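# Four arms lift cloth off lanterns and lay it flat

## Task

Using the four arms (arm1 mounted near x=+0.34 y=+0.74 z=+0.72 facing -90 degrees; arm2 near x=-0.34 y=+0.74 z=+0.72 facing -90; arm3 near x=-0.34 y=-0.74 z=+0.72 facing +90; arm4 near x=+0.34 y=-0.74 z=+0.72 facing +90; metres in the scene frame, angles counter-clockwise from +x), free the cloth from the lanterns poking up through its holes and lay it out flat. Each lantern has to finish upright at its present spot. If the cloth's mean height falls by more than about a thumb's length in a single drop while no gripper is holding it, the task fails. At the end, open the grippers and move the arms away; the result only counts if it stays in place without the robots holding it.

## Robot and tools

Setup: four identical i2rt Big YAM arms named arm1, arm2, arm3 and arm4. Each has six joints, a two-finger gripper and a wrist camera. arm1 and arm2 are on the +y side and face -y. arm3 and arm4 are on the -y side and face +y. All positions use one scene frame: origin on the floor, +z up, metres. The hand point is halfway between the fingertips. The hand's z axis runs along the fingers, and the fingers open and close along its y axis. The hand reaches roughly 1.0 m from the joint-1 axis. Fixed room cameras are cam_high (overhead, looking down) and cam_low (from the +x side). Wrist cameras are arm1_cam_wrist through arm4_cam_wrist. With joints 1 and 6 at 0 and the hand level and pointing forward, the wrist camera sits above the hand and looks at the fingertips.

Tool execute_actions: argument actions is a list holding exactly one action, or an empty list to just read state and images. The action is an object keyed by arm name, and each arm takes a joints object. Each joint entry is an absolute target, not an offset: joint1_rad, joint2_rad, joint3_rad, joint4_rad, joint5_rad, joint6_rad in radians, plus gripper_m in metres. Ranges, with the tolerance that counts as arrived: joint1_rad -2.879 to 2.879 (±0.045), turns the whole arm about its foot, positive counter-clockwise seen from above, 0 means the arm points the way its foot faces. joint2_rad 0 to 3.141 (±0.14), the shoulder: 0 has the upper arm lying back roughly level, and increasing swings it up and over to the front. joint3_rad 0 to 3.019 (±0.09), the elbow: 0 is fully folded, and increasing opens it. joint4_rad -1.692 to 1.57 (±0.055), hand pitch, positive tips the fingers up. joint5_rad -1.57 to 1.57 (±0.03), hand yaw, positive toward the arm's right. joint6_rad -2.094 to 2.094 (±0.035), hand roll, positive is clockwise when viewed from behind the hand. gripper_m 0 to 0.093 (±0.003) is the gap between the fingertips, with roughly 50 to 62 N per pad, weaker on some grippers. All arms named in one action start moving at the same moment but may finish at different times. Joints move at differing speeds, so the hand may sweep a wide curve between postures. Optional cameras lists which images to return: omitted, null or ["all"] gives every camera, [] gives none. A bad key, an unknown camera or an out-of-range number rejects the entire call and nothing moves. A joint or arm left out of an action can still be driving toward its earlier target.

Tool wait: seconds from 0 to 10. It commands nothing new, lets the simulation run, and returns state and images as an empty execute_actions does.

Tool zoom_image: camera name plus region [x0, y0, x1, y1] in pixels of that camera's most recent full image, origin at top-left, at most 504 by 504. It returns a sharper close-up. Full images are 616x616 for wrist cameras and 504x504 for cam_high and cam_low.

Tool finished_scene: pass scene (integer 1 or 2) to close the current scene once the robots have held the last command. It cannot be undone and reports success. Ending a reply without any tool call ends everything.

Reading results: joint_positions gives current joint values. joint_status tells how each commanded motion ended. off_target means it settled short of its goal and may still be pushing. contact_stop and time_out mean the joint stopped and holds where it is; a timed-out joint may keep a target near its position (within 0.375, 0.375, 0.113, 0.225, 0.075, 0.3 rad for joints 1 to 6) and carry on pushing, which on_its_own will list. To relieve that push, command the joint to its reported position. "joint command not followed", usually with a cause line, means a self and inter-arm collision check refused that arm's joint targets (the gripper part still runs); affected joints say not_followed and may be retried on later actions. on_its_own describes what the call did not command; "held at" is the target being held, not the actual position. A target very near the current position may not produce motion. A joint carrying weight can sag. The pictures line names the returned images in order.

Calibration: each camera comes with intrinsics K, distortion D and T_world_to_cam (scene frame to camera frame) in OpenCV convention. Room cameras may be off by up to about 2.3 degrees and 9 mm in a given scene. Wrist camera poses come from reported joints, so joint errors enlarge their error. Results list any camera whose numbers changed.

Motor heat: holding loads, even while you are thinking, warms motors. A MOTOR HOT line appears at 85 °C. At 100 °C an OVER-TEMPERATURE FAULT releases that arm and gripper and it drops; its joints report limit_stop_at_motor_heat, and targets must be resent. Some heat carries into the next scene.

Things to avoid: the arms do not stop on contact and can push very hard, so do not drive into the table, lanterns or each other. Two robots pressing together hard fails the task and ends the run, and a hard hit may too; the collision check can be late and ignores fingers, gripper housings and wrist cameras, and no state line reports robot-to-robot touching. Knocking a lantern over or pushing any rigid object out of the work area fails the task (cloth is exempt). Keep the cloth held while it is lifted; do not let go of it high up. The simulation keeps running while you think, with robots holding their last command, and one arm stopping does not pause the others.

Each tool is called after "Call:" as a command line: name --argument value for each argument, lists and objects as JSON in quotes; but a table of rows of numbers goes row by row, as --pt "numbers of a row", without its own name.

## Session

Call:
execute_actions --actions '[]' --cameras '["cam_high", "cam_low"]'

Scene clock: 0.00 s.
Motor temperatures (°C, as the motors report them): arm1=[23 24 25 20 22 21] | arm2=[21 22 25 24 20 22] | arm3=[22 23 25 21 22 22] | arm4=[20 24 24 21 20 22]
arm1.joint_positions: joint1_rad=+0.004 joint2_rad=+0.448 joint3_rad=+1.468 joint4_rad=-1.524 joint5_rad=-0.017 joint6_rad=-0.016 gripper_m=+0.094
arm1.joint_status: not commanded
arm1.hand: x=+0.3426 y=+0.6224 z=+1.3034 quat_wxyz=(-0.368, -0.592, -0.621, +0.360) (m; scene frame)
arm2.joint_positions: joint1_rad=-0.013 joint2_rad=+0.446 joint3_rad=+1.461 joint4_rad=-1.526 joint5_rad=+0.002 joint6_rad=+0.004 gripper_m=+0.094
arm2.joint_status: not commanded
arm2.hand: x=-0.3396 y=+0.6126 z=+1.3664 quat_wxyz=(-0.352, -0.621, -0.601, +0.360) (m; scene frame)
arm3.joint_positions: joint1_rad=+0.009 joint2_rad=+0.439 joint3_rad=+1.449 joint4_rad=-1.519 joint5_rad=-0.011 joint6_rad=+0.005 gripper_m=+0.095
arm3.joint_status: not commanded
arm3.hand: x=-0.3465 y=-0.6188 z=+1.3324 quat_wxyz=(-0.350, +0.624, -0.592, -0.370) (m; scene frame)
arm4.joint_positions: joint1_rad=+0.002 joint2_rad=+0.439 joint3_rad=+1.476 joint4_rad=-1.542 joint5_rad=+0.004 joint6_rad=+0.007 gripper_m=+0.094
arm4.joint_status: not commanded
arm4.hand: x=+0.3418 y=-0.6272 z=+1.3910 quat_wxyz=(-0.367, +0.594, -0.621, -0.357) (m; scene frame)
pictures: cam_high, cam_low
Images, in order (width x height): cam_high 504x504, cam_low 504x504.

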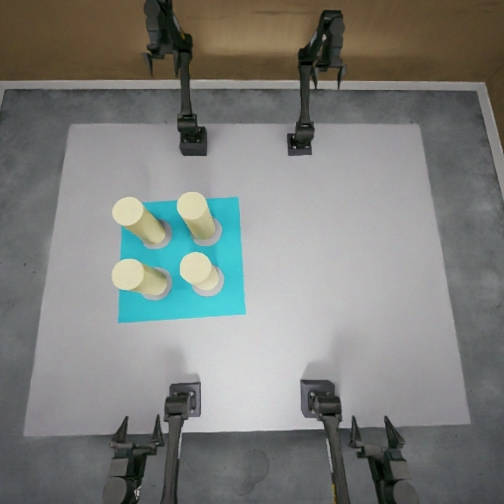

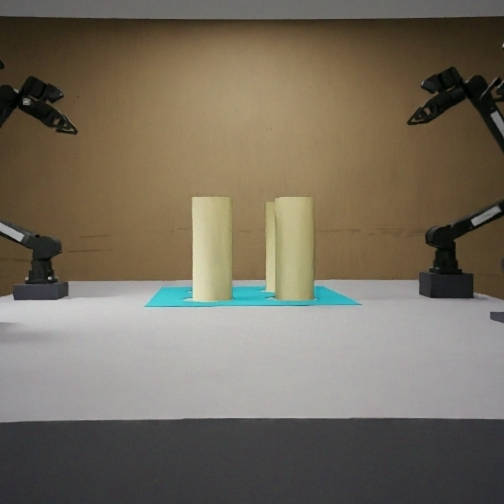

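Call:
zoom_image --camera "cam_high" --region '[90, 170, 270, 340]'

Region (90, 170, 270, 340) of cam_high's 504x504 image, scaled by 2.800, with more detail than that image has.

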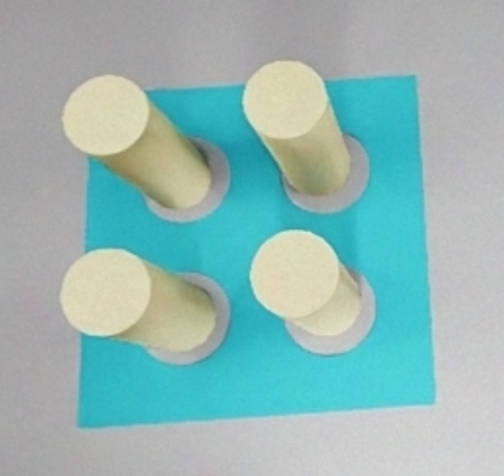

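Call:
execute_actions --actions '[{"arm1": {"joints": {"joint1_rad": -0.846, "joint2_rad": 2.012, "joint3_rad": 1.555, "joint4_rad": -1.075, "joint6_rad": -0.1, "gripper_m": 0.09}}, "arm2": {"joints": {"joint1_rad": -0.751, "joint2_rad": 2.13, "joint3_rad": 1.585, "joint4_rad": -0.98, "joint6_rad": -1.62, "gripper_m": 0.09}}, "arm3": {"joints": {"joint1_rad": 0.699, "joint2_rad": 1.97, "joint3_rad": 1.38, "joint4_rad": -0.955, "joint6_rad": 1.47, "gripper_m": 0.09}}, "arm4": {"joints": {"joint1_rad": 0.739, "joint2_rad": 2.15, "joint3_rad": 1.52, "joint4_rad": -0.908, "joint6_rad": -0.16, "gripper_m": 0.09}}}]' --cameras '["arm1_cam_wrist", "arm2_cam_wrist", "arm3_cam_wrist", "arm4_cam_wrist"]'

Scene clock: 24.43 s.
Motor temperatures (°C, as the motors report them): arm1=[23 24 27 20 22 21] | arm2=[21 23 27 24 20 22] | arm3=[22 23 27 21 22 22] | arm4=[20 25 26 21 20 22]
arm1.joint_positions: joint1_rad=-0.849 joint2_rad=+2.019 joint3_rad=+1.542 joint4_rad=-1.078 joint5_rad=-0.019 joint6_rad=-0.088 gripper_m=+0.090
arm1.joint_status: all done
arm1.hand: x=-0.1002 y=+0.3418 z=+0.7677 quat_wxyz=(-0.016, -0.916, -0.401, +0.009) (m; scene frame)
arm2.joint_positions: joint1_rad=-0.759 joint2_rad=+2.141 joint3_rad=+1.580 joint4_rad=-0.989 joint5_rad=+0.001 joint6_rad=-1.609 gripper_m=+0.090
arm2.joint_status: all done
arm2.hand: x=-0.7626 y=+0.3023 z=+0.7694 quat_wxyz=(+0.005, -0.359, -0.933, +0.008) (m; scene frame)
arm3.joint_positions: joint1_rad=+0.705 joint2_rad=+1.978 joint3_rad=+1.371 joint4_rad=-0.969 joint5_rad=-0.011 joint6_rad=+1.456 gripper_m=+0.090
arm3.joint_status: all done
arm3.hand: x=-0.7059 y=-0.3383 z=+0.7632 quat_wxyz=(-0.001, +0.416, -0.909, +0.002) (m; scene frame)
arm4.joint_positions: joint1_rad=+0.743 joint2_rad=+2.151 joint3_rad=+1.513 joint4_rad=-0.914 joint5_rad=+0.005 joint6_rad=-0.147 gripper_m=+0.090
arm4.joint_status: all done
arm4.hand: x=-0.0530 y=-0.2850 z=+0.7683 quat_wxyz=(-0.010, +0.937, -0.350, -0.010) (m; scene frame)
pictures: arm1_cam_wrist, arm2_cam_wrist, arm3_cam_wrist, arm4_cam_wrist
camera_calibration (this result's frames):
arm1_cam_wrist: T_world_to_cam=[[-0.73505, 0.677385, -0.029178, -0.280242], [0.55197, 0.622841, 0.554434, -0.579843], [0.393739, 0.391432, -0.831716, 0.674722], [0, 0, 0, 1]] pos_world=[-0.1516, 0.286874, 0.874484]
arm2_cam_wrist: T_world_to_cam=[[-0.674101, -0.738537, 0.0122991, -0.293202], [-0.590106, 0.548486, 0.5924, -1.06715], [-0.444255, 0.39208, -0.80555, 0.284319], [0, 0, 0, 1]] pos_world=[-0.701072, 0.257302, 0.864822]
arm3_cam_wrist: T_world_to_cam=[[0.758048, -0.652199, 0.000112486, 0.315672], [-0.530954, -0.617026, 0.580833, -1.01852], [-0.378749, -0.440359, -0.814023, 0.329967], [0, 0, 0, 1]] pos_world=[-0.655106, -0.277267, 0.860154]
arm4_cam_wrist: T_world_to_cam=[[0.651058, 0.758923, 0.0126288, 0.239619], [0.618477, -0.540072, 0.570797, -0.557131], [0.440011, -0.363811, -0.820994, 0.671074], [0, 0, 0, 1]] pos_world=[-0.106713, -0.238599, 0.865931]
Images, in order (width x height): arm1_cam_wrist 616x616, arm2_cam_wrist 616x616, arm3_cam_wrist 616x616, arm4_cam_wrist 616x616.

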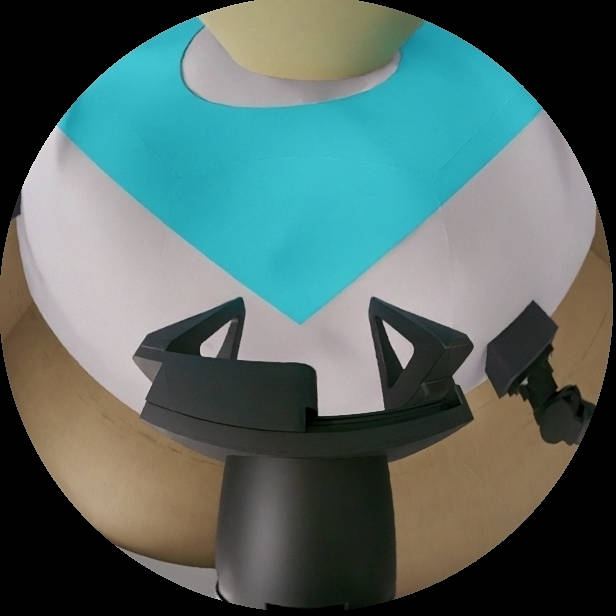

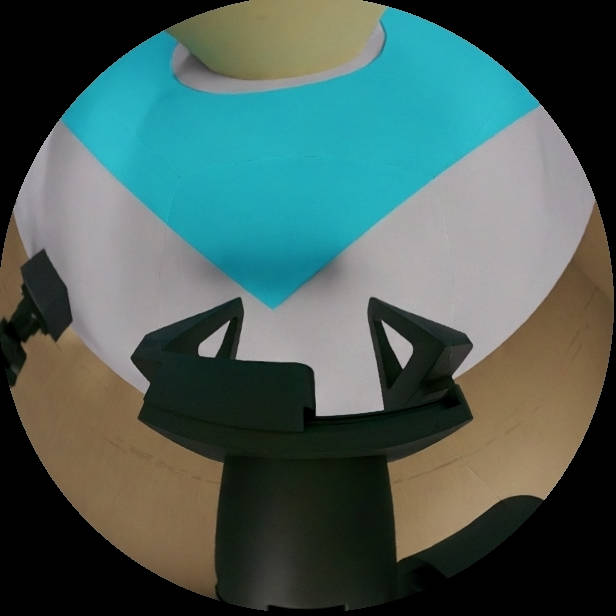

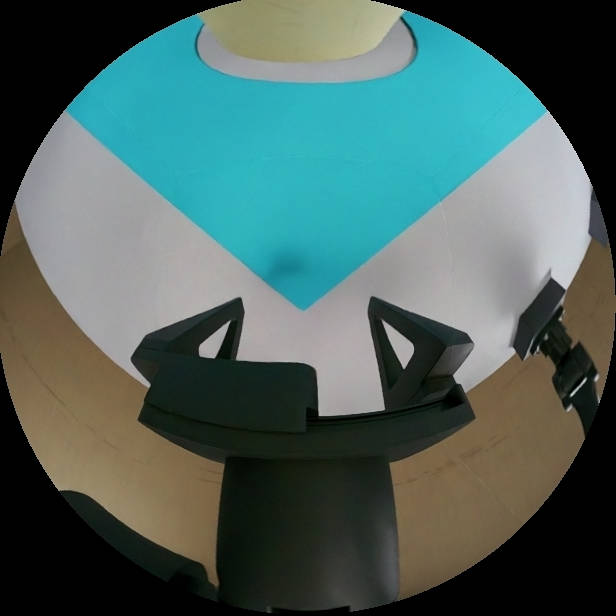

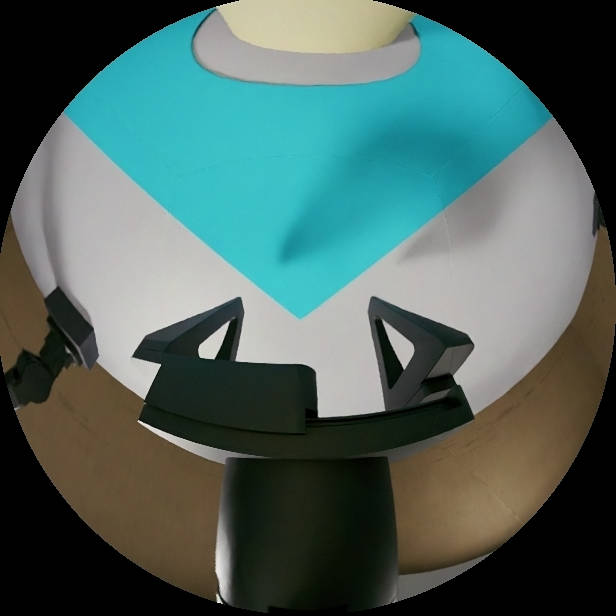

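Call:
execute_actions --actions '[{"arm1": {"joints": {"joint2_rad": 2.11, "joint4_rad": -1.12}}, "arm2": {"joints": {"joint2_rad": 2.095, "joint3_rad": 1.46, "joint4_rad": -0.925}}, "arm3": {"joints": {"joint1_rad": 0.68, "joint2_rad": 2.065, "joint4_rad": -0.925}}, "arm4": {"joints": {"joint2_rad": 2.235}}}]' --cameras '["arm1_cam_wrist", "arm2_cam_wrist", "arm3_cam_wrist", "arm4_cam_wrist"]'

Scene clock: 35.53 s.
Motor temperatures (°C, as the motors report them): arm1=[23 26 28 20 22 21] | arm2=[21 24 27 24 20 22] | arm3=[22 24 28 21 22 22] | arm4=[20 26 27 21 20 22]
arm1.joint_positions: joint1_rad=-0.842 joint2_rad=+2.091 joint3_rad=+1.548 joint4_rad=-1.115 joint5_rad=-0.015 joint6_rad=-0.091 gripper_m=+0.090
arm1.joint_status: all done
arm1.hand: x=-0.0864 y=+0.3495 z=+0.7297 quat_wxyz=(+0.002, -0.914, -0.405, -0.039) (m; scene frame)
arm2.joint_positions: joint1_rad=-0.759 joint2_rad=+2.102 joint3_rad=+1.463 joint4_rad=-0.940 joint5_rad=+0.001 joint6_rad=-1.610 gripper_m=+0.090
arm2.joint_status: all done
arm2.hand: x=-0.7380 y=+0.3275 z=+0.7545 quat_wxyz=(-0.001, -0.359, -0.933, -0.006) (m; scene frame)
arm3.joint_positions: joint1_rad=+0.682 joint2_rad=+2.043 joint3_rad=+1.378 joint4_rad=-0.934 joint5_rad=-0.014 joint6_rad=+1.457 gripper_m=+0.090
arm3.joint_status: all done
arm3.hand: x=-0.6975 y=-0.3291 z=+0.7309 quat_wxyz=(-0.003, +0.405, -0.914, +0.014) (m; scene frame)
arm4.joint_positions: joint1_rad=+0.744 joint2_rad=+2.208 joint3_rad=+1.517 joint4_rad=-0.912 joint5_rad=+0.007 joint6_rad=-0.149 gripper_m=+0.090
arm4.joint_status: all done
arm4.hand: x=-0.0468 y=-0.2921 z=+0.7367 quat_wxyz=(+0.002, +0.937, -0.349, +0.013) (m; scene frame)
pictures: arm1_cam_wrist, arm2_cam_wrist, arm3_cam_wrist, arm4_cam_wrist
camera_calibration (this result's frames):
arm1_cam_wrist: T_world_to_cam=[[-0.739402, 0.672378, -0.0345337, -0.271169], [0.502235, 0.585005, 0.636812, -0.62242], [0.448381, 0.453516, -0.770245, 0.572825], [0, 0, 0, 1]] pos_world=[-0.144746, 0.286661, 0.828215]
arm2_cam_wrist: T_world_to_cam=[[-0.673526, -0.738967, -0.0170593, -0.235156], [-0.60263, 0.535606, 0.591577, -1.06207], [-0.428019, 0.408723, -0.806068, 0.280237], [0, 0, 0, 1]] pos_world=[-0.67847, 0.280537, 0.850172]
arm3_cam_wrist: T_world_to_cam=[[0.742045, -0.669943, 0.0233698, 0.281375], [-0.553385, -0.592522, 0.585392, -1.00054], [-0.378332, -0.447319, -0.810414, 0.306233], [0, 0, 0, 1]] pos_world=[-0.646619, -0.267353, 0.827307]
arm4_cam_wrist: T_world_to_cam=[[0.64881, 0.760928, 0.00583986, 0.246891], [0.599464, -0.515833, 0.612013, -0.570954], [0.46871, -0.393579, -0.790826, 0.610224], [0, 0, 0, 1]] pos_world=[-0.103937, -0.242212, 0.830571]
Images, in order (width x height): arm1_cam_wrist 616x616, arm2_cam_wrist 616x616, arm3_cam_wrist 616x616, arm4_cam_wrist 616x616.

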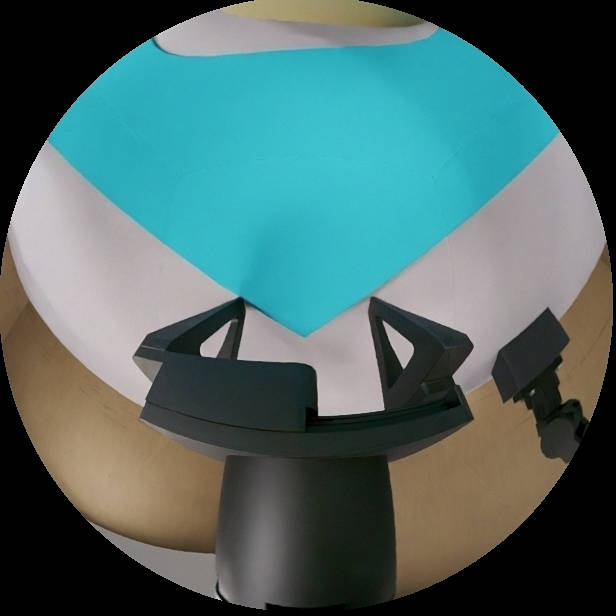

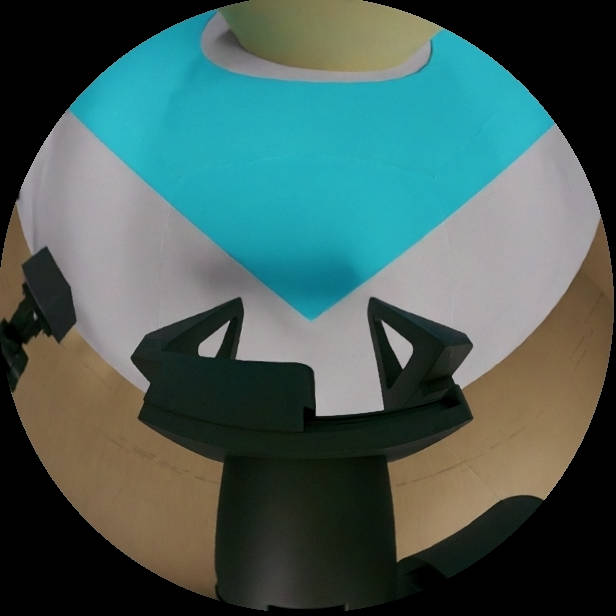

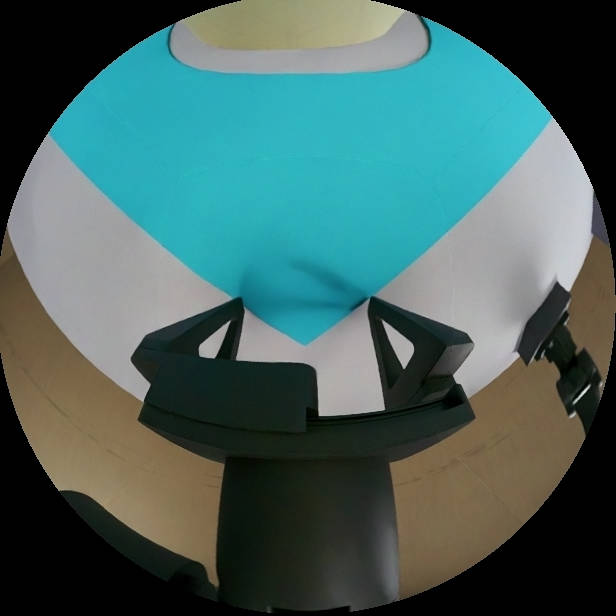

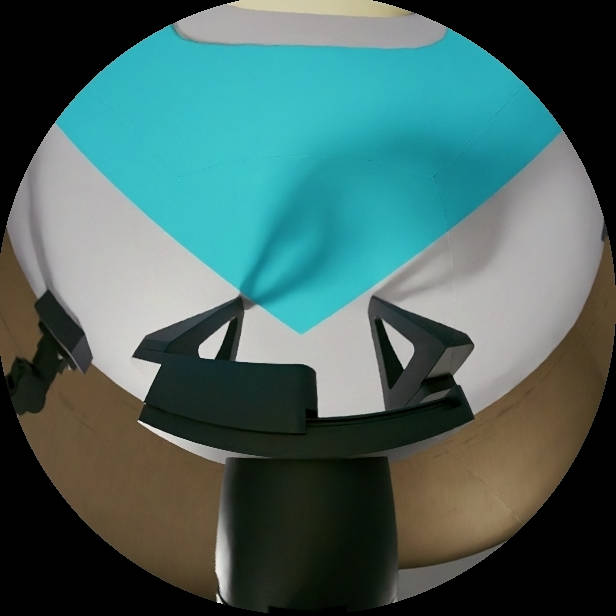

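Call:
execute_actions --actions '[{"arm1": {"joints": {"gripper_m": 0.0}}, "arm2": {"joints": {"joint2_rad": 2.175, "joint4_rad": -0.885}}, "arm3": {"joints": {"gripper_m": 0.0}}, "arm4": {"joints": {"gripper_m": 0.0}}}]' --cameras '["arm1_cam_wrist", "arm2_cam_wrist", "arm3_cam_wrist", "arm4_cam_wrist"]'

Scene clock: 37.83 s.
Motor temperatures (°C, as the motors report them): arm1=[23 26 28 20 22 21] | arm2=[21 24 27 24 20 22] | arm3=[22 25 28 21 22 22] | arm4=[20 26 27 21 20 22]
arm1.joint_positions: joint1_rad=-0.843 joint2_rad=+2.091 joint3_rad=+1.548 joint4_rad=-1.115 joint5_rad=-0.015 joint6_rad=-0.091 gripper_m=+0.003
arm1.joint_status: gripper_m off_target (ended at +0.003, target +0.000)
arm1.hand: x=-0.0867 y=+0.3499 z=+0.7295 quat_wxyz=(+0.002, -0.914, -0.404, -0.039) (m; scene frame)
arm2.joint_positions: joint1_rad=-0.759 joint2_rad=+2.149 joint3_rad=+1.464 joint4_rad=-0.894 joint5_rad=+0.001 joint6_rad=-1.611 gripper_m=+0.090
arm2.joint_status: all done
arm2.hand: x=-0.7398 y=+0.3259 z=+0.7285 quat_wxyz=(-0.001, -0.358, -0.934, -0.006) (m; scene frame)
arm3.joint_positions: joint1_rad=+0.682 joint2_rad=+2.043 joint3_rad=+1.378 joint4_rad=-0.931 joint5_rad=-0.014 joint6_rad=+1.457 gripper_m=+0.001
arm3.joint_status: all done
arm3.hand: x=-0.6979 y=-0.3286 z=+0.7306 quat_wxyz=(-0.003, +0.405, -0.914, +0.012) (m; scene frame)
arm4.joint_positions: joint1_rad=+0.744 joint2_rad=+2.208 joint3_rad=+1.517 joint4_rad=-0.912 joint5_rad=+0.007 joint6_rad=-0.149 gripper_m=+0.002
arm4.joint_status: all done
arm4.hand: x=-0.0468 y=-0.2921 z=+0.7367 quat_wxyz=(+0.002, +0.937, -0.349, +0.013) (m; scene frame)
pictures: arm1_cam_wrist, arm2_cam_wrist, arm3_cam_wrist, arm4_cam_wrist
camera_calibration (this result's frames):
arm1_cam_wrist: T_world_to_cam=[[-0.73888, 0.672949, -0.0345778, -0.271728], [0.502494, 0.584461, 0.637107, -0.622365], [0.44895, 0.453371, -0.769999, 0.572534], [0, 0, 0, 1]] pos_world=[-0.145079, 0.287037, 0.827968]
arm2_cam_wrist: T_world_to_cam=[[-0.672677, -0.73973, -0.0174561, -0.236824], [-0.603247, 0.534599, 0.591859, -1.04721], [-0.428484, 0.40866, -0.805852, 0.25873], [0, 0, 0, 1]] pos_world=[-0.680168, 0.278916, 0.824162]
arm3_cam_wrist: T_world_to_cam=[[0.742095, -0.669962, 0.0210971, 0.283655], [-0.552486, -0.593543, 0.585206, -0.999936], [-0.379544, -0.445935, -0.81061, 0.30586], [0, 0, 0, 1]] pos_world=[-0.646862, -0.267073, 0.827118]
arm4_cam_wrist: T_world_to_cam=[[0.648801, 0.760933, 0.00621659, 0.246549], [0.599292, -0.515979, 0.612058, -0.571047], [0.468943, -0.393378, -0.790788, 0.61026], [0, 0, 0, 1]] pos_world=[-0.103915, -0.242193, 0.830567]
Images, in order (width x height): arm1_cam_wrist 616x616, arm2_cam_wrist 616x616, arm3_cam_wrist 616x616, arm4_cam_wrist 616x616.

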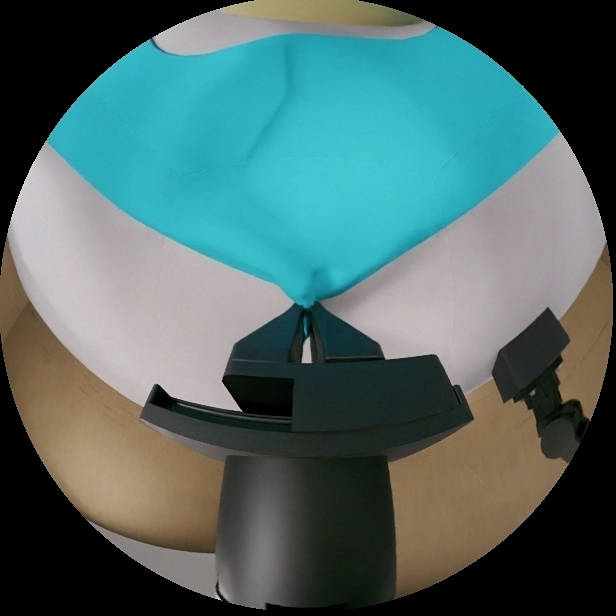

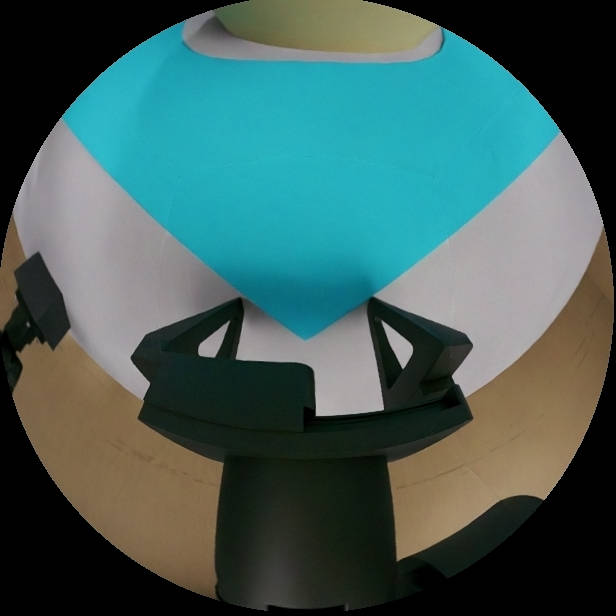

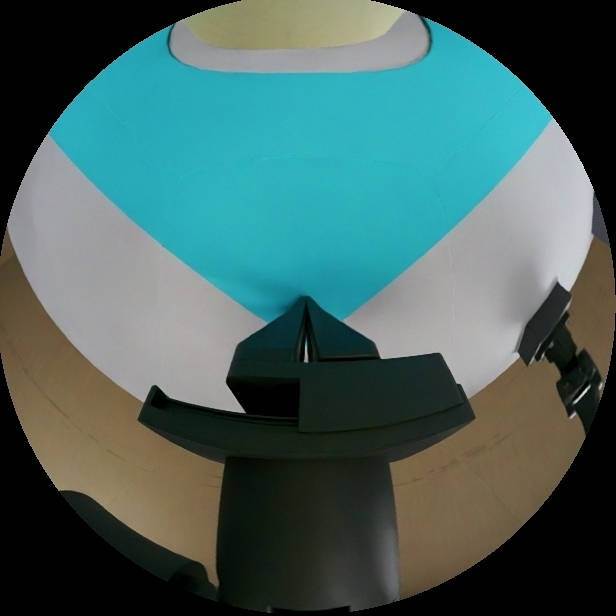

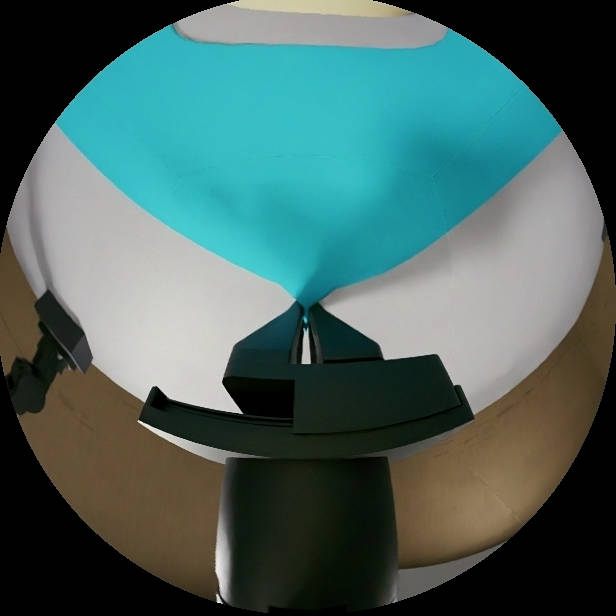

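Call:
execute_actions --actions '[{"arm2": {"joints": {"gripper_m": 0.0}}, "arm3": {"joints": {"joint1_rad": 0.708, "joint2_rad": 1.98, "gripper_m": 0.09}}}]' --cameras '["arm2_cam_wrist"]'

Call:
execute_actions --actions '[{"arm3": {"joints": {"joint2_rad": 2.068}}}]' --cameras '["arm3_cam_wrist"]'

Scene clock: 41.23 s.
Motor temperatures (°C, as the motors report them): arm1=[23 26 28 20 22 21] | arm2=[21 24 27 24 20 22] | arm3=[22 25 28 21 22 22] | arm4=[20 26 27 21 20 22]
arm1.joint_positions: joint1_rad=-0.843 joint2_rad=+2.091 joint3_rad=+1.548 joint4_rad=-1.115 joint5_rad=-0.015 joint6_rad=-0.091 gripper_m=+0.003
arm1.joint_status: not commanded
arm1.hand: x=-0.0867 y=+0.3499 z=+0.7295 quat_wxyz=(+0.002, -0.914, -0.404, -0.039) (m; scene frame)
arm2.joint_positions: joint1_rad=-0.758 joint2_rad=+2.151 joint3_rad=+1.464 joint4_rad=-0.893 joint5_rad=+0.001 joint6_rad=-1.611 gripper_m=+0.004
arm2.joint_status: gripper_m off_target (ended at +0.004, target +0.000)
arm2.hand: x=-0.7391 y=+0.3253 z=+0.7277 quat_wxyz=(-0.001, -0.357, -0.934, -0.006) (m; scene frame)
arm3.joint_positions: joint1_rad=+0.706 joint2_rad=+2.006 joint3_rad=+1.378 joint4_rad=-0.931 joint5_rad=-0.012 joint6_rad=+1.458 gripper_m=+0.090
arm3.joint_status: all done
arm3.hand: x=-0.7119 y=-0.3329 z=+0.7505 quat_wxyz=(+0.002, +0.416, -0.909, -0.006) (m; scene frame)
arm4.joint_positions: joint1_rad=+0.744 joint2_rad=+2.208 joint3_rad=+1.517 joint4_rad=-0.912 joint5_rad=+0.007 joint6_rad=-0.149 gripper_m=+0.002
arm4.joint_status: not commanded
arm4.hand: x=-0.0468 y=-0.2921 z=+0.7367 quat_wxyz=(+0.002, +0.937, -0.349, +0.013) (m; scene frame)
pictures: arm2_cam_wrist
camera_calibration (this result's frames):
arm2_cam_wrist: T_world_to_cam=[[-0.671543, -0.740751, -0.0178398, -0.235381], [-0.604222, 0.533517, 0.59184, -1.04634], [-0.428888, 0.408225, -0.805858, 0.258411], [0, 0, 0, 1]] pos_world=[-0.679463, 0.278393, 0.823311]
Images, in order (width x height): arm2_cam_wrist 616x616.

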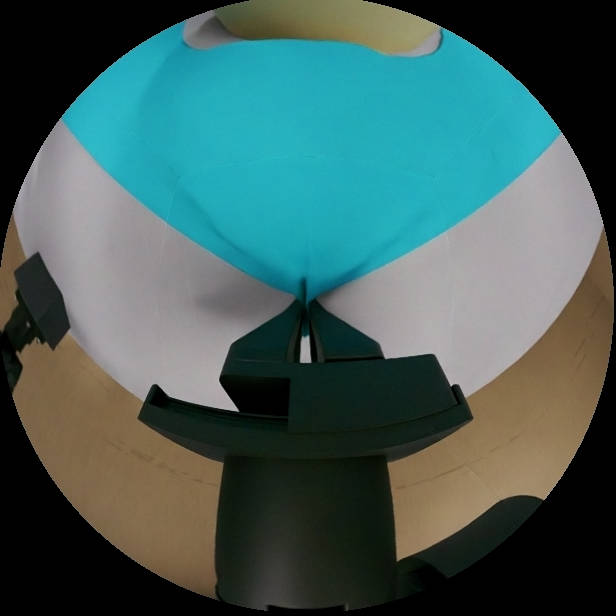

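Scene clock: 42.23 s.
Motor temperatures (°C, as the motors report them): arm1=[23 26 28 20 22 21] | arm2=[21 24 27 24 20 22] | arm3=[22 25 28 21 22 22] | arm4=[20 26 27 21 20 22]
arm1.joint_positions: joint1_rad=-0.843 joint2_rad=+2.091 joint3_rad=+1.548 joint4_rad=-1.115 joint5_rad=-0.015 joint6_rad=-0.091 gripper_m=+0.003
arm1.joint_status: not commanded
arm1.hand: x=-0.0867 y=+0.3499 z=+0.7295 quat_wxyz=(+0.002, -0.914, -0.404, -0.039) (m; scene frame)
arm2.joint_positions: joint1_rad=-0.758 joint2_rad=+2.151 joint3_rad=+1.464 joint4_rad=-0.893 joint5_rad=+0.001 joint6_rad=-1.611 gripper_m=+0.004
arm2.joint_status: not commanded
arm2.hand: x=-0.7391 y=+0.3253 z=+0.7277 quat_wxyz=(-0.001, -0.357, -0.934, -0.006) (m; scene frame)
arm3.joint_positions: joint1_rad=+0.706 joint2_rad=+2.046 joint3_rad=+1.378 joint4_rad=-0.931 joint5_rad=-0.012 joint6_rad=+1.460 gripper_m=+0.090
arm3.joint_status: all done
arm3.hand: x=-0.7074 y=-0.3374 z=+0.7293 quat_wxyz=(-0.004, +0.414, -0.910, +0.013) (m; scene frame)
arm4.joint_positions: joint1_rad=+0.744 joint2_rad=+2.208 joint3_rad=+1.517 joint4_rad=-0.912 joint5_rad=+0.007 joint6_rad=-0.149 gripper_m=+0.002
arm4.joint_status: not commanded
arm4.hand: x=-0.0468 y=-0.2921 z=+0.7367 quat_wxyz=(+0.002, +0.937, -0.349, +0.013) (m; scene frame)
pictures: arm3_cam_wrist
camera_calibration (this result's frames):
arm3_cam_wrist: T_world_to_cam=[[0.75594, -0.654221, 0.0234494, 0.298269], [-0.541465, -0.604719, 0.584064, -1.00473], [-0.367926, -0.454214, -0.811369, 0.303261], [0, 0, 0, 1]] pos_world=[-0.657924, -0.274701, 0.825889]
Images, in order (width x height): arm3_cam_wrist 616x616.

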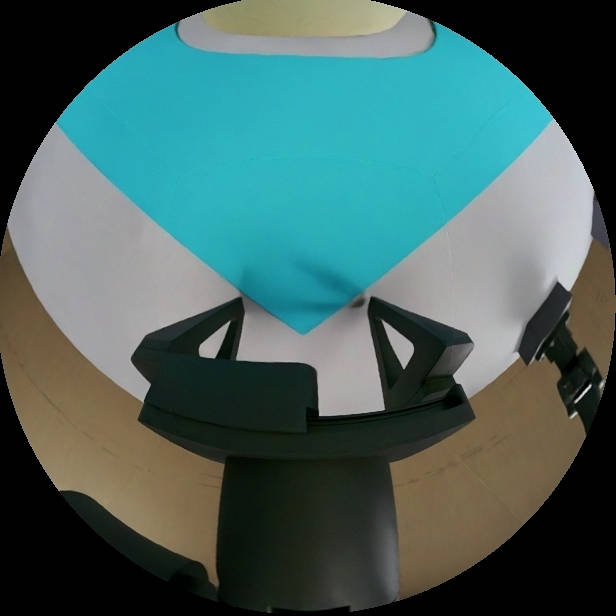

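Call:
execute_actions --actions '[{"arm3": {"joints": {"gripper_m": 0.0}}}]' --cameras '["arm3_cam_wrist"]'

Scene clock: 43.83 s.
Motor temperatures (°C, as the motors report them): arm1=[23 26 28 20 22 21] | arm2=[21 24 27 24 20 22] | arm3=[22 25 28 21 22 22] | arm4=[20 26 27 21 20 22]
arm1.joint_positions: joint1_rad=-0.843 joint2_rad=+2.091 joint3_rad=+1.548 joint4_rad=-1.115 joint5_rad=-0.015 joint6_rad=-0.091 gripper_m=+0.003
arm1.joint_status: not commanded
arm1.hand: x=-0.0867 y=+0.3499 z=+0.7295 quat_wxyz=(+0.002, -0.914, -0.404, -0.039) (m; scene frame)
arm2.joint_positions: joint1_rad=-0.758 joint2_rad=+2.151 joint3_rad=+1.464 joint4_rad=-0.893 joint5_rad=+0.001 joint6_rad=-1.611 gripper_m=+0.004
arm2.joint_status: not commanded
arm2.hand: x=-0.7391 y=+0.3253 z=+0.7277 quat_wxyz=(-0.001, -0.357, -0.934, -0.006) (m; scene frame)
arm3.joint_positions: joint1_rad=+0.706 joint2_rad=+2.047 joint3_rad=+1.378 joint4_rad=-0.931 joint5_rad=-0.009 joint6_rad=+1.460 gripper_m=+0.003
arm3.joint_status: gripper_m off_target (ended at +0.003, target +0.000)
arm3.hand: x=-0.7069 y=-0.3371 z=+0.7287 quat_wxyz=(-0.006, +0.414, -0.910, +0.013) (m; scene frame)
arm4.joint_positions: joint1_rad=+0.744 joint2_rad=+2.208 joint3_rad=+1.517 joint4_rad=-0.912 joint5_rad=+0.007 joint6_rad=-0.149 gripper_m=+0.002
arm4.joint_status: not commanded
arm4.hand: x=-0.0468 y=-0.2921 z=+0.7367 quat_wxyz=(+0.002, +0.937, -0.349, +0.013) (m; scene frame)
pictures: arm3_cam_wrist
camera_calibration (this result's frames):
arm3_cam_wrist: T_world_to_cam=[[0.755915, -0.654193, 0.0249742, 0.296895], [-0.543338, -0.605628, 0.581376, -1.00359], [-0.365207, -0.453041, -0.813251, 0.306789], [0, 0, 0, 1]] pos_world=[-0.657672, -0.274585, 0.825543]
Images, in order (width x height): arm3_cam_wrist 616x616.

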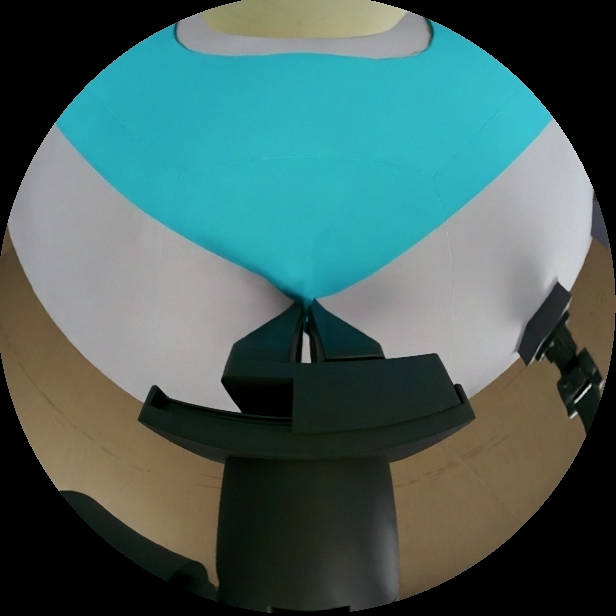

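Call:
execute_actions --actions '[{"arm1": {"joints": {"joint2_rad": 1.908, "joint3_rad": 1.623, "joint4_rad": -1.266}}, "arm2": {"joints": {"joint2_rad": 1.975, "joint3_rad": 1.561, "joint4_rad": -1.137}}, "arm3": {"joints": {"joint2_rad": 1.869, "joint3_rad": 1.481, "joint4_rad": -1.163}}, "arm4": {"joints": {"joint2_rad": 2.027, "joint3_rad": 1.57, "joint4_rad": -1.094}}}]' --cameras '["cam_high", "cam_low"]'

Scene clock: 58.30 s.
Motor temperatures (°C, as the motors report them): arm1=[23 27 28 20 22 21] | arm2=[21 25 27 24 20 22] | arm3=[22 25 28 21 22 22] | arm4=[20 27 27 21 20 22]
arm1.joint_positions: joint1_rad=-0.843 joint2_rad=+1.904 joint3_rad=+1.596 joint4_rad=-1.252 joint5_rad=-0.015 joint6_rad=-0.091 gripper_m=+0.003
arm1.joint_status: all done
arm1.hand: x=-0.0877 y=+0.3498 z=+0.8514 quat_wxyz=(-0.014, -0.914, -0.405, +0.008) (m; scene frame)
arm2.joint_positions: joint1_rad=-0.747 joint2_rad=+1.973 joint3_rad=+1.527 joint4_rad=-1.123 joint5_rad=-0.003 joint6_rad=-1.611 gripper_m=+0.004
arm2.joint_status: all done
arm2.hand: x=-0.7331 y=+0.3213 z=+0.8473 quat_wxyz=(-0.001, -0.352, -0.936, -0.001) (m; scene frame)
arm3.joint_positions: joint1_rad=+0.700 joint2_rad=+1.864 joint3_rad=+1.447 joint4_rad=-1.148 joint5_rad=-0.005 joint6_rad=+1.460 gripper_m=+0.003
arm3.joint_status: all done
arm3.hand: x=-0.7040 y=-0.3362 z=+0.8486 quat_wxyz=(-0.002, +0.412, -0.911, -0.004) (m; scene frame)
arm4.joint_positions: joint1_rad=+0.744 joint2_rad=+2.018 joint3_rad=+1.558 joint4_rad=-1.079 joint5_rad=+0.006 joint6_rad=-0.149 gripper_m=+0.002
arm4.joint_status: all done
arm4.hand: x=-0.0524 y=-0.2863 z=+0.8592 quat_wxyz=(-0.013, +0.937, -0.349, -0.015) (m; scene frame)
pictures: cam_high, cam_low
Images, in order (width x height): cam_high 504x504, cam_low 504x504.

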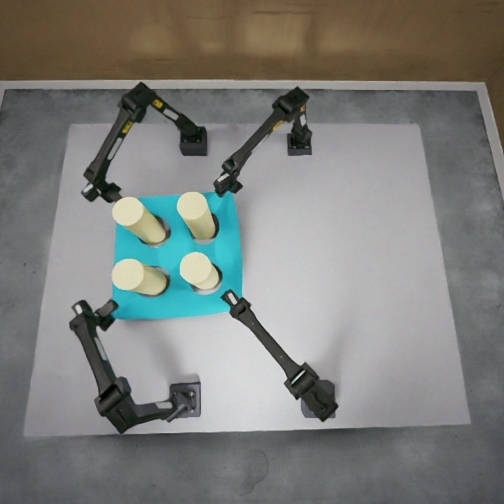

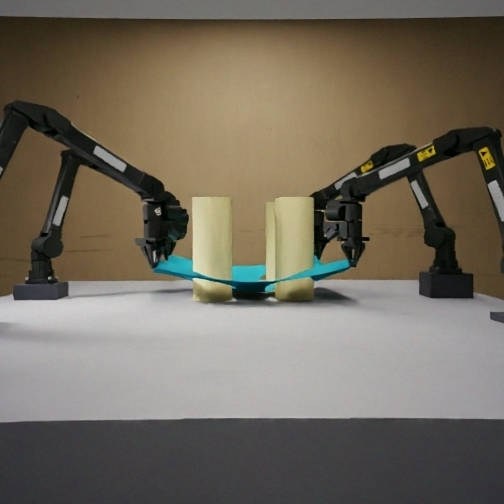

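Call:
execute_actions --actions '[{"arm1": {"joints": {"joint2_rad": 1.743, "joint3_rad": 1.698, "joint4_rad": -1.333}}, "arm2": {"joints": {"joint2_rad": 1.777, "joint3_rad": 1.588, "joint4_rad": -1.189}}, "arm3": {"joints": {"joint2_rad": 1.681, "joint3_rad": 1.54, "joint4_rad": -1.236}}, "arm4": {"joints": {"joint2_rad": 1.82, "joint3_rad": 1.56, "joint4_rad": -1.145}}}]' --cameras '["cam_low"]'

Call:
execute_actions --actions '[{"arm1": {"joints": {"joint2_rad": 1.598, "joint3_rad": 1.783, "joint4_rad": -1.311}}, "arm2": {"joints": {"joint2_rad": 1.598, "joint3_rad": 1.628, "joint4_rad": -1.156}}, "arm3": {"joints": {"joint2_rad": 1.517, "joint3_rad": 1.61, "joint4_rad": -1.22}}, "arm4": {"joints": {"joint2_rad": 1.624, "joint3_rad": 1.585, "joint4_rad": -1.094}}}]' --cameras '["cam_low"]'

Call:
execute_actions --actions '[{"arm1": {"joints": {"joint2_rad": 1.548, "joint3_rad": 2.025, "joint4_rad": -1.345}}, "arm2": {"joints": {"joint2_rad": 1.5, "joint3_rad": 1.805, "joint4_rad": -1.174}}, "arm3": {"joints": {"joint2_rad": 1.44, "joint3_rad": 1.82, "joint4_rad": -1.25}}, "arm4": {"joints": {"joint2_rad": 1.5075, "joint3_rad": 1.735, "joint4_rad": -1.106}}}]' --cameras '["cam_high", "cam_low"]'

Scene clock: 62.87 s.
Motor temperatures (°C, as the motors report them): arm1=[23 27 29 20 22 21] | arm2=[21 25 28 24 20 22] | arm3=[22 25 29 21 22 22] | arm4=[20 27 27 21 20 22]
arm1.joint_positions: joint1_rad=-0.843 joint2_rad=+1.741 joint3_rad=+1.664 joint4_rad=-1.320 joint5_rad=-0.015 joint6_rad=-0.091 gripper_m=+0.003
arm1.joint_status: all done
arm1.hand: x=-0.0869 y=+0.3517 z=+0.9673 quat_wxyz=(-0.040, -0.910, -0.403, +0.085) (m; scene frame)
arm2.joint_positions: joint1_rad=-0.747 joint2_rad=+1.777 joint3_rad=+1.548 joint4_rad=-1.176 joint5_rad=-0.003 joint6_rad=-1.611 gripper_m=+0.004
arm2.joint_status: all done
arm2.hand: x=-0.7338 y=+0.3203 z=+0.9639 quat_wxyz=(+0.031, -0.351, -0.933, +0.075) (m; scene frame)
arm3.joint_positions: joint1_rad=+0.700 joint2_rad=+1.675 joint3_rad=+1.503 joint4_rad=-1.222 joint5_rad=-0.005 joint6_rad=+1.460 gripper_m=+0.003
arm3.joint_status: all done
arm3.hand: x=-0.7057 y=-0.3363 z=+0.9683 quat_wxyz=(+0.024, +0.411, -0.907, -0.086) (m; scene frame)
arm4.joint_positions: joint1_rad=+0.744 joint2_rad=+1.815 joint3_rad=+1.554 joint4_rad=-1.129 joint5_rad=+0.006 joint6_rad=-0.149 gripper_m=+0.002
arm4.joint_status: all done
arm4.hand: x=-0.0492 y=-0.2905 z=+0.9726 quat_wxyz=(-0.049, +0.933, -0.347, -0.080) (m; scene frame)
pictures: cam_low
Images, in order (width x height): cam_low 504x504.

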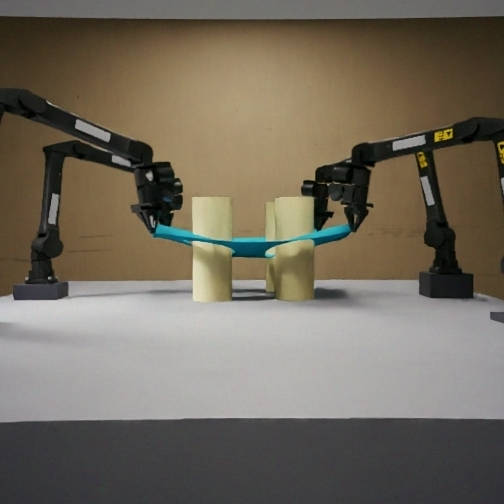

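Scene clock: 64.17 s.
Motor temperatures (°C, as the motors report them): arm1=[23 27 29 20 22 21] | arm2=[21 25 28 24 20 22] | arm3=[22 25 29 21 22 22] | arm4=[20 27 28 21 20 22]
arm1.joint_positions: joint1_rad=-0.843 joint2_rad=+1.600 joint3_rad=+1.746 joint4_rad=-1.315 joint5_rad=-0.015 joint6_rad=-0.091 gripper_m=+0.003
arm1.joint_status: all done
arm1.hand: x=-0.0852 y=+0.3542 z=+1.0826 quat_wxyz=(-0.076, -0.895, -0.397, +0.191) (m; scene frame)
arm2.joint_positions: joint1_rad=-0.747 joint2_rad=+1.598 joint3_rad=+1.586 joint4_rad=-1.171 joint5_rad=-0.003 joint6_rad=-1.611 gripper_m=+0.004
arm2.joint_status: all done
arm2.hand: x=-0.7315 y=+0.3225 z=+1.0805 quat_wxyz=(+0.074, -0.345, -0.919, +0.176) (m; scene frame)
arm3.joint_positions: joint1_rad=+0.700 joint2_rad=+1.511 joint3_rad=+1.569 joint4_rad=-1.222 joint5_rad=-0.004 joint6_rad=+1.460 gripper_m=+0.003
arm3.joint_status: all done
arm3.hand: x=-0.7046 y=-0.3389 z=+1.0845 quat_wxyz=(+0.059, +0.404, -0.892, -0.194) (m; scene frame)
arm4.joint_positions: joint1_rad=+0.744 joint2_rad=+1.623 joint3_rad=+1.563 joint4_rad=-1.095 joint5_rad=+0.005 joint6_rad=-0.149 gripper_m=+0.002
arm4.joint_status: all done
arm4.hand: x=-0.0473 y=-0.2932 z=+1.0886 quat_wxyz=(-0.105, +0.916, -0.341, -0.182) (m; scene frame)
pictures: cam_low
Images, in order (width x height): cam_low 504x504.

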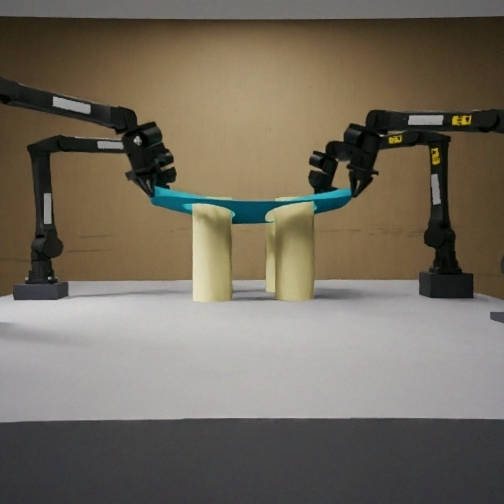

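Scene clock: 65.50 s.
Motor temperatures (°C, as the motors report them): arm1=[23 27 30 20 22 21] | arm2=[21 25 28 24 20 22] | arm3=[22 25 30 21 22 22] | arm4=[20 27 28 21 20 22]
arm1.joint_positions: joint1_rad=-0.843 joint2_rad=+1.552 joint3_rad=+1.981 joint4_rad=-1.334 joint5_rad=-0.015 joint6_rad=-0.091 gripper_m=+0.003
arm1.joint_status: all done
arm1.hand: x=-0.0898 y=+0.3512 z=+1.2220 quat_wxyz=(-0.116, -0.862, -0.383, +0.311) (m; scene frame)
arm2.joint_positions: joint1_rad=-0.747 joint2_rad=+1.500 joint3_rad=+1.759 joint4_rad=-1.171 joint5_rad=-0.003 joint6_rad=-1.611 gripper_m=+0.004
arm2.joint_status: all done
arm2.hand: x=-0.7370 y=+0.3163 z=+1.2219 quat_wxyz=(+0.125, -0.333, -0.886, +0.296) (m; scene frame)
arm3.joint_positions: joint1_rad=+0.699 joint2_rad=+1.433 joint3_rad=+1.777 joint4_rad=-1.240 joint5_rad=-0.003 joint6_rad=+1.460 gripper_m=+0.003
arm3.joint_status: all done
arm3.hand: x=-0.7084 y=-0.3364 z=+1.2269 quat_wxyz=(+0.099, +0.390, -0.859, -0.316) (m; scene frame)
arm4.joint_positions: joint1_rad=+0.744 joint2_rad=+1.511 joint3_rad=+1.710 joint4_rad=-1.096 joint5_rad=+0.003 joint6_rad=-0.149 gripper_m=+0.002
arm4.joint_status: all done
arm4.hand: x=-0.0503 y=-0.2909 z=+1.2275 quat_wxyz=(-0.164, +0.883, -0.329, -0.291) (m; scene frame)
pictures: cam_high, cam_low
Images, in order (width x height): cam_high 504x504, cam_low 504x504.

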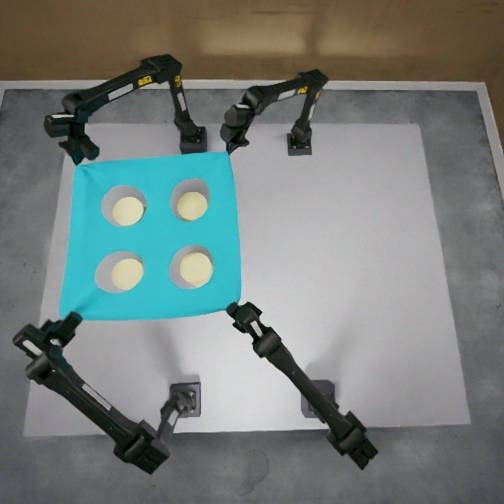

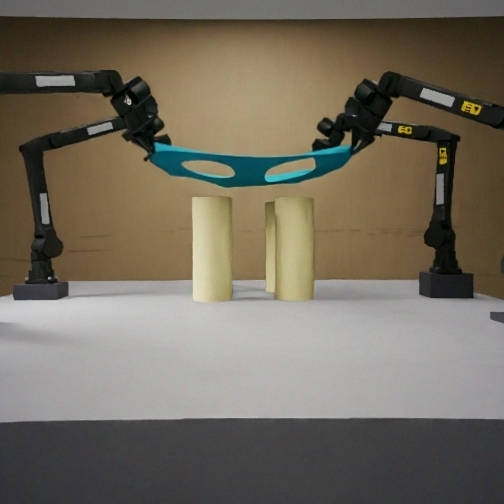

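Call:
execute_actions --actions '[{"arm1": {"joints": {"joint1_rad": -0.58, "joint2_rad": 1.288, "joint3_rad": 1.83, "joint4_rad": -1.431, "joint6_rad": 0.174}}, "arm2": {"joints": {"joint1_rad": -0.487, "joint2_rad": 1.25, "joint3_rad": 1.62, "joint4_rad": -1.27, "joint6_rad": -1.331}}, "arm3": {"joints": {"joint1_rad": 0.408, "joint2_rad": 1.213, "joint3_rad": 1.677, "joint4_rad": -1.36, "joint6_rad": 1.153}}, "arm4": {"joints": {"joint1_rad": 0.467, "joint2_rad": 1.272, "joint3_rad": 1.567, "joint4_rad": -1.197, "joint6_rad": -0.428}}}]' --cameras '["cam_low"]'

Call:
execute_actions --actions '[{"arm1": {"joints": {"joint1_rad": -0.189, "joint2_rad": 1.132, "joint3_rad": 1.713, "joint4_rad": -1.47, "joint6_rad": 0.565}}, "arm2": {"joints": {"joint1_rad": -0.1, "joint2_rad": 1.108, "joint3_rad": 1.518, "joint4_rad": -1.305, "joint6_rad": -0.946}}, "arm3": {"joints": {"joint1_rad": -0.012, "joint2_rad": 1.105, "joint3_rad": 1.604, "joint4_rad": -1.39, "joint6_rad": 0.736}}, "arm4": {"joints": {"joint1_rad": 0.085, "joint2_rad": 1.167, "joint3_rad": 1.482, "joint4_rad": -1.22, "joint6_rad": -0.80}}}]' --cameras '["cam_high", "cam_low"]'

Scene clock: 86.90 s.
Motor temperatures (°C, as the motors report them): arm1=[23 26 32 20 22 21] | arm2=[21 24 31 24 20 22] | arm3=[22 25 33 21 22 22] | arm4=[20 26 30 21 20 22]
arm1.joint_positions: joint1_rad=-0.574 joint2_rad=+1.303 joint3_rad=+1.825 joint4_rad=-1.423 joint5_rad=-0.016 joint6_rad=+0.161 gripper_m=+0.003
arm1.joint_status: all done
arm1.hand: x=+0.0897 y=+0.3463 z=+1.2570 quat_wxyz=(-0.193, -0.857, -0.391, +0.274) (m; scene frame)
arm2.joint_positions: joint1_rad=-0.469 joint2_rad=+1.257 joint3_rad=+1.624 joint4_rad=-1.259 joint5_rad=-0.006 joint6_rad=-1.341 gripper_m=+0.004
arm2.joint_status: all done
arm2.hand: x=-0.5576 y=+0.3125 z=+1.2634 quat_wxyz=(+0.039, -0.328, -0.885, +0.329) (m; scene frame)
arm3.joint_positions: joint1_rad=+0.391 joint2_rad=+1.216 joint3_rad=+1.668 joint4_rad=-1.347 joint5_rad=-0.003 joint6_rad=+1.167 gripper_m=+0.003
arm3.joint_status: all done
arm3.hand: x=-0.5266 y=-0.3336 z=+1.2614 quat_wxyz=(+0.001, +0.384, -0.861, -0.334) (m; scene frame)
arm4.joint_positions: joint1_rad=+0.460 joint2_rad=+1.276 joint3_rad=+1.566 joint4_rad=-1.185 joint5_rad=+0.002 joint6_rad=-0.415 gripper_m=+0.002
arm4.joint_status: all done
arm4.hand: x=+0.1323 y=-0.2905 z=+1.2612 quat_wxyz=(-0.237, +0.880, -0.337, -0.238) (m; scene frame)
pictures: cam_low
Images, in order (width x height): cam_low 504x504.

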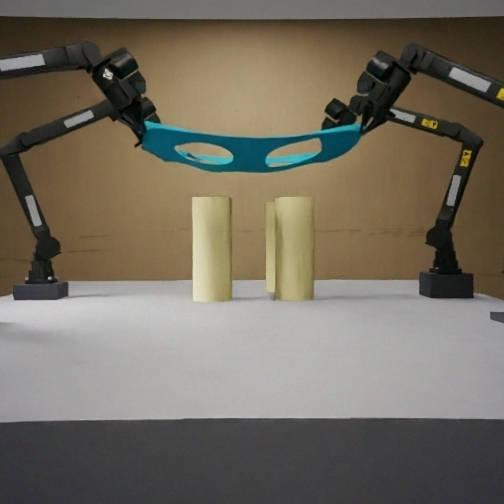

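Scene clock: 88.33 s.
Motor temperatures (°C, as the motors report them): arm1=[23 26 32 20 22 21] | arm2=[21 24 31 24 20 22] | arm3=[22 25 33 21 22 22] | arm4=[20 26 30 21 20 22]
arm1.joint_positions: joint1_rad=-0.192 joint2_rad=+1.135 joint3_rad=+1.705 joint4_rad=-1.459 joint5_rad=-0.016 joint6_rad=+0.552 gripper_m=+0.003
arm1.joint_status: all done
arm1.hand: x=+0.2694 y=+0.3529 z=+1.2628 quat_wxyz=(-0.286, -0.857, -0.387, +0.187) (m; scene frame)
arm2.joint_positions: joint1_rad=-0.094 joint2_rad=+1.112 joint3_rad=+1.519 joint4_rad=-1.289 joint5_rad=-0.005 joint6_rad=-0.956 gripper_m=+0.004
arm2.joint_status: all done
arm2.hand: x=-0.3803 y=+0.3187 z=+1.2679 quat_wxyz=(-0.087, -0.332, -0.881, +0.325) (m; scene frame)
arm3.joint_positions: joint1_rad=-0.018 joint2_rad=+1.125 joint3_rad=+1.598 joint4_rad=-1.371 joint5_rad=-0.005 joint6_rad=+0.749 gripper_m=+0.003
arm3.joint_status: all done
arm3.hand: x=-0.3472 y=-0.3310 z=+1.2616 quat_wxyz=(-0.132, +0.387, -0.859, -0.307) (m; scene frame)
arm4.joint_positions: joint1_rad=+0.094 joint2_rad=+1.171 joint3_rad=+1.480 joint4_rad=-1.207 joint5_rad=+0.002 joint6_rad=-0.786 gripper_m=+0.002
arm4.joint_status: all done
arm4.hand: x=+0.3102 y=-0.2899 z=+1.2606 quat_wxyz=(-0.305, +0.881, -0.335, -0.137) (m; scene frame)
pictures: cam_high, cam_low
Images, in order (width x height): cam_high 504x504, cam_low 504x504.

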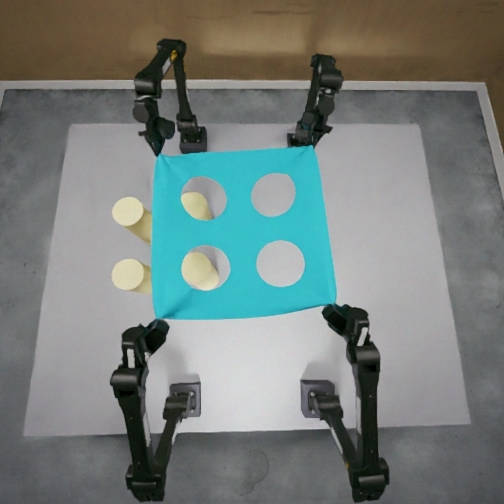

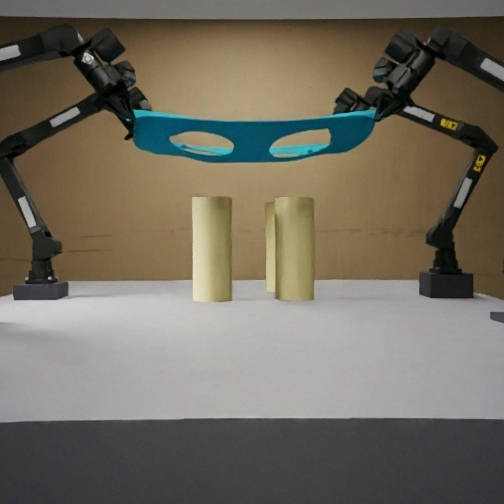

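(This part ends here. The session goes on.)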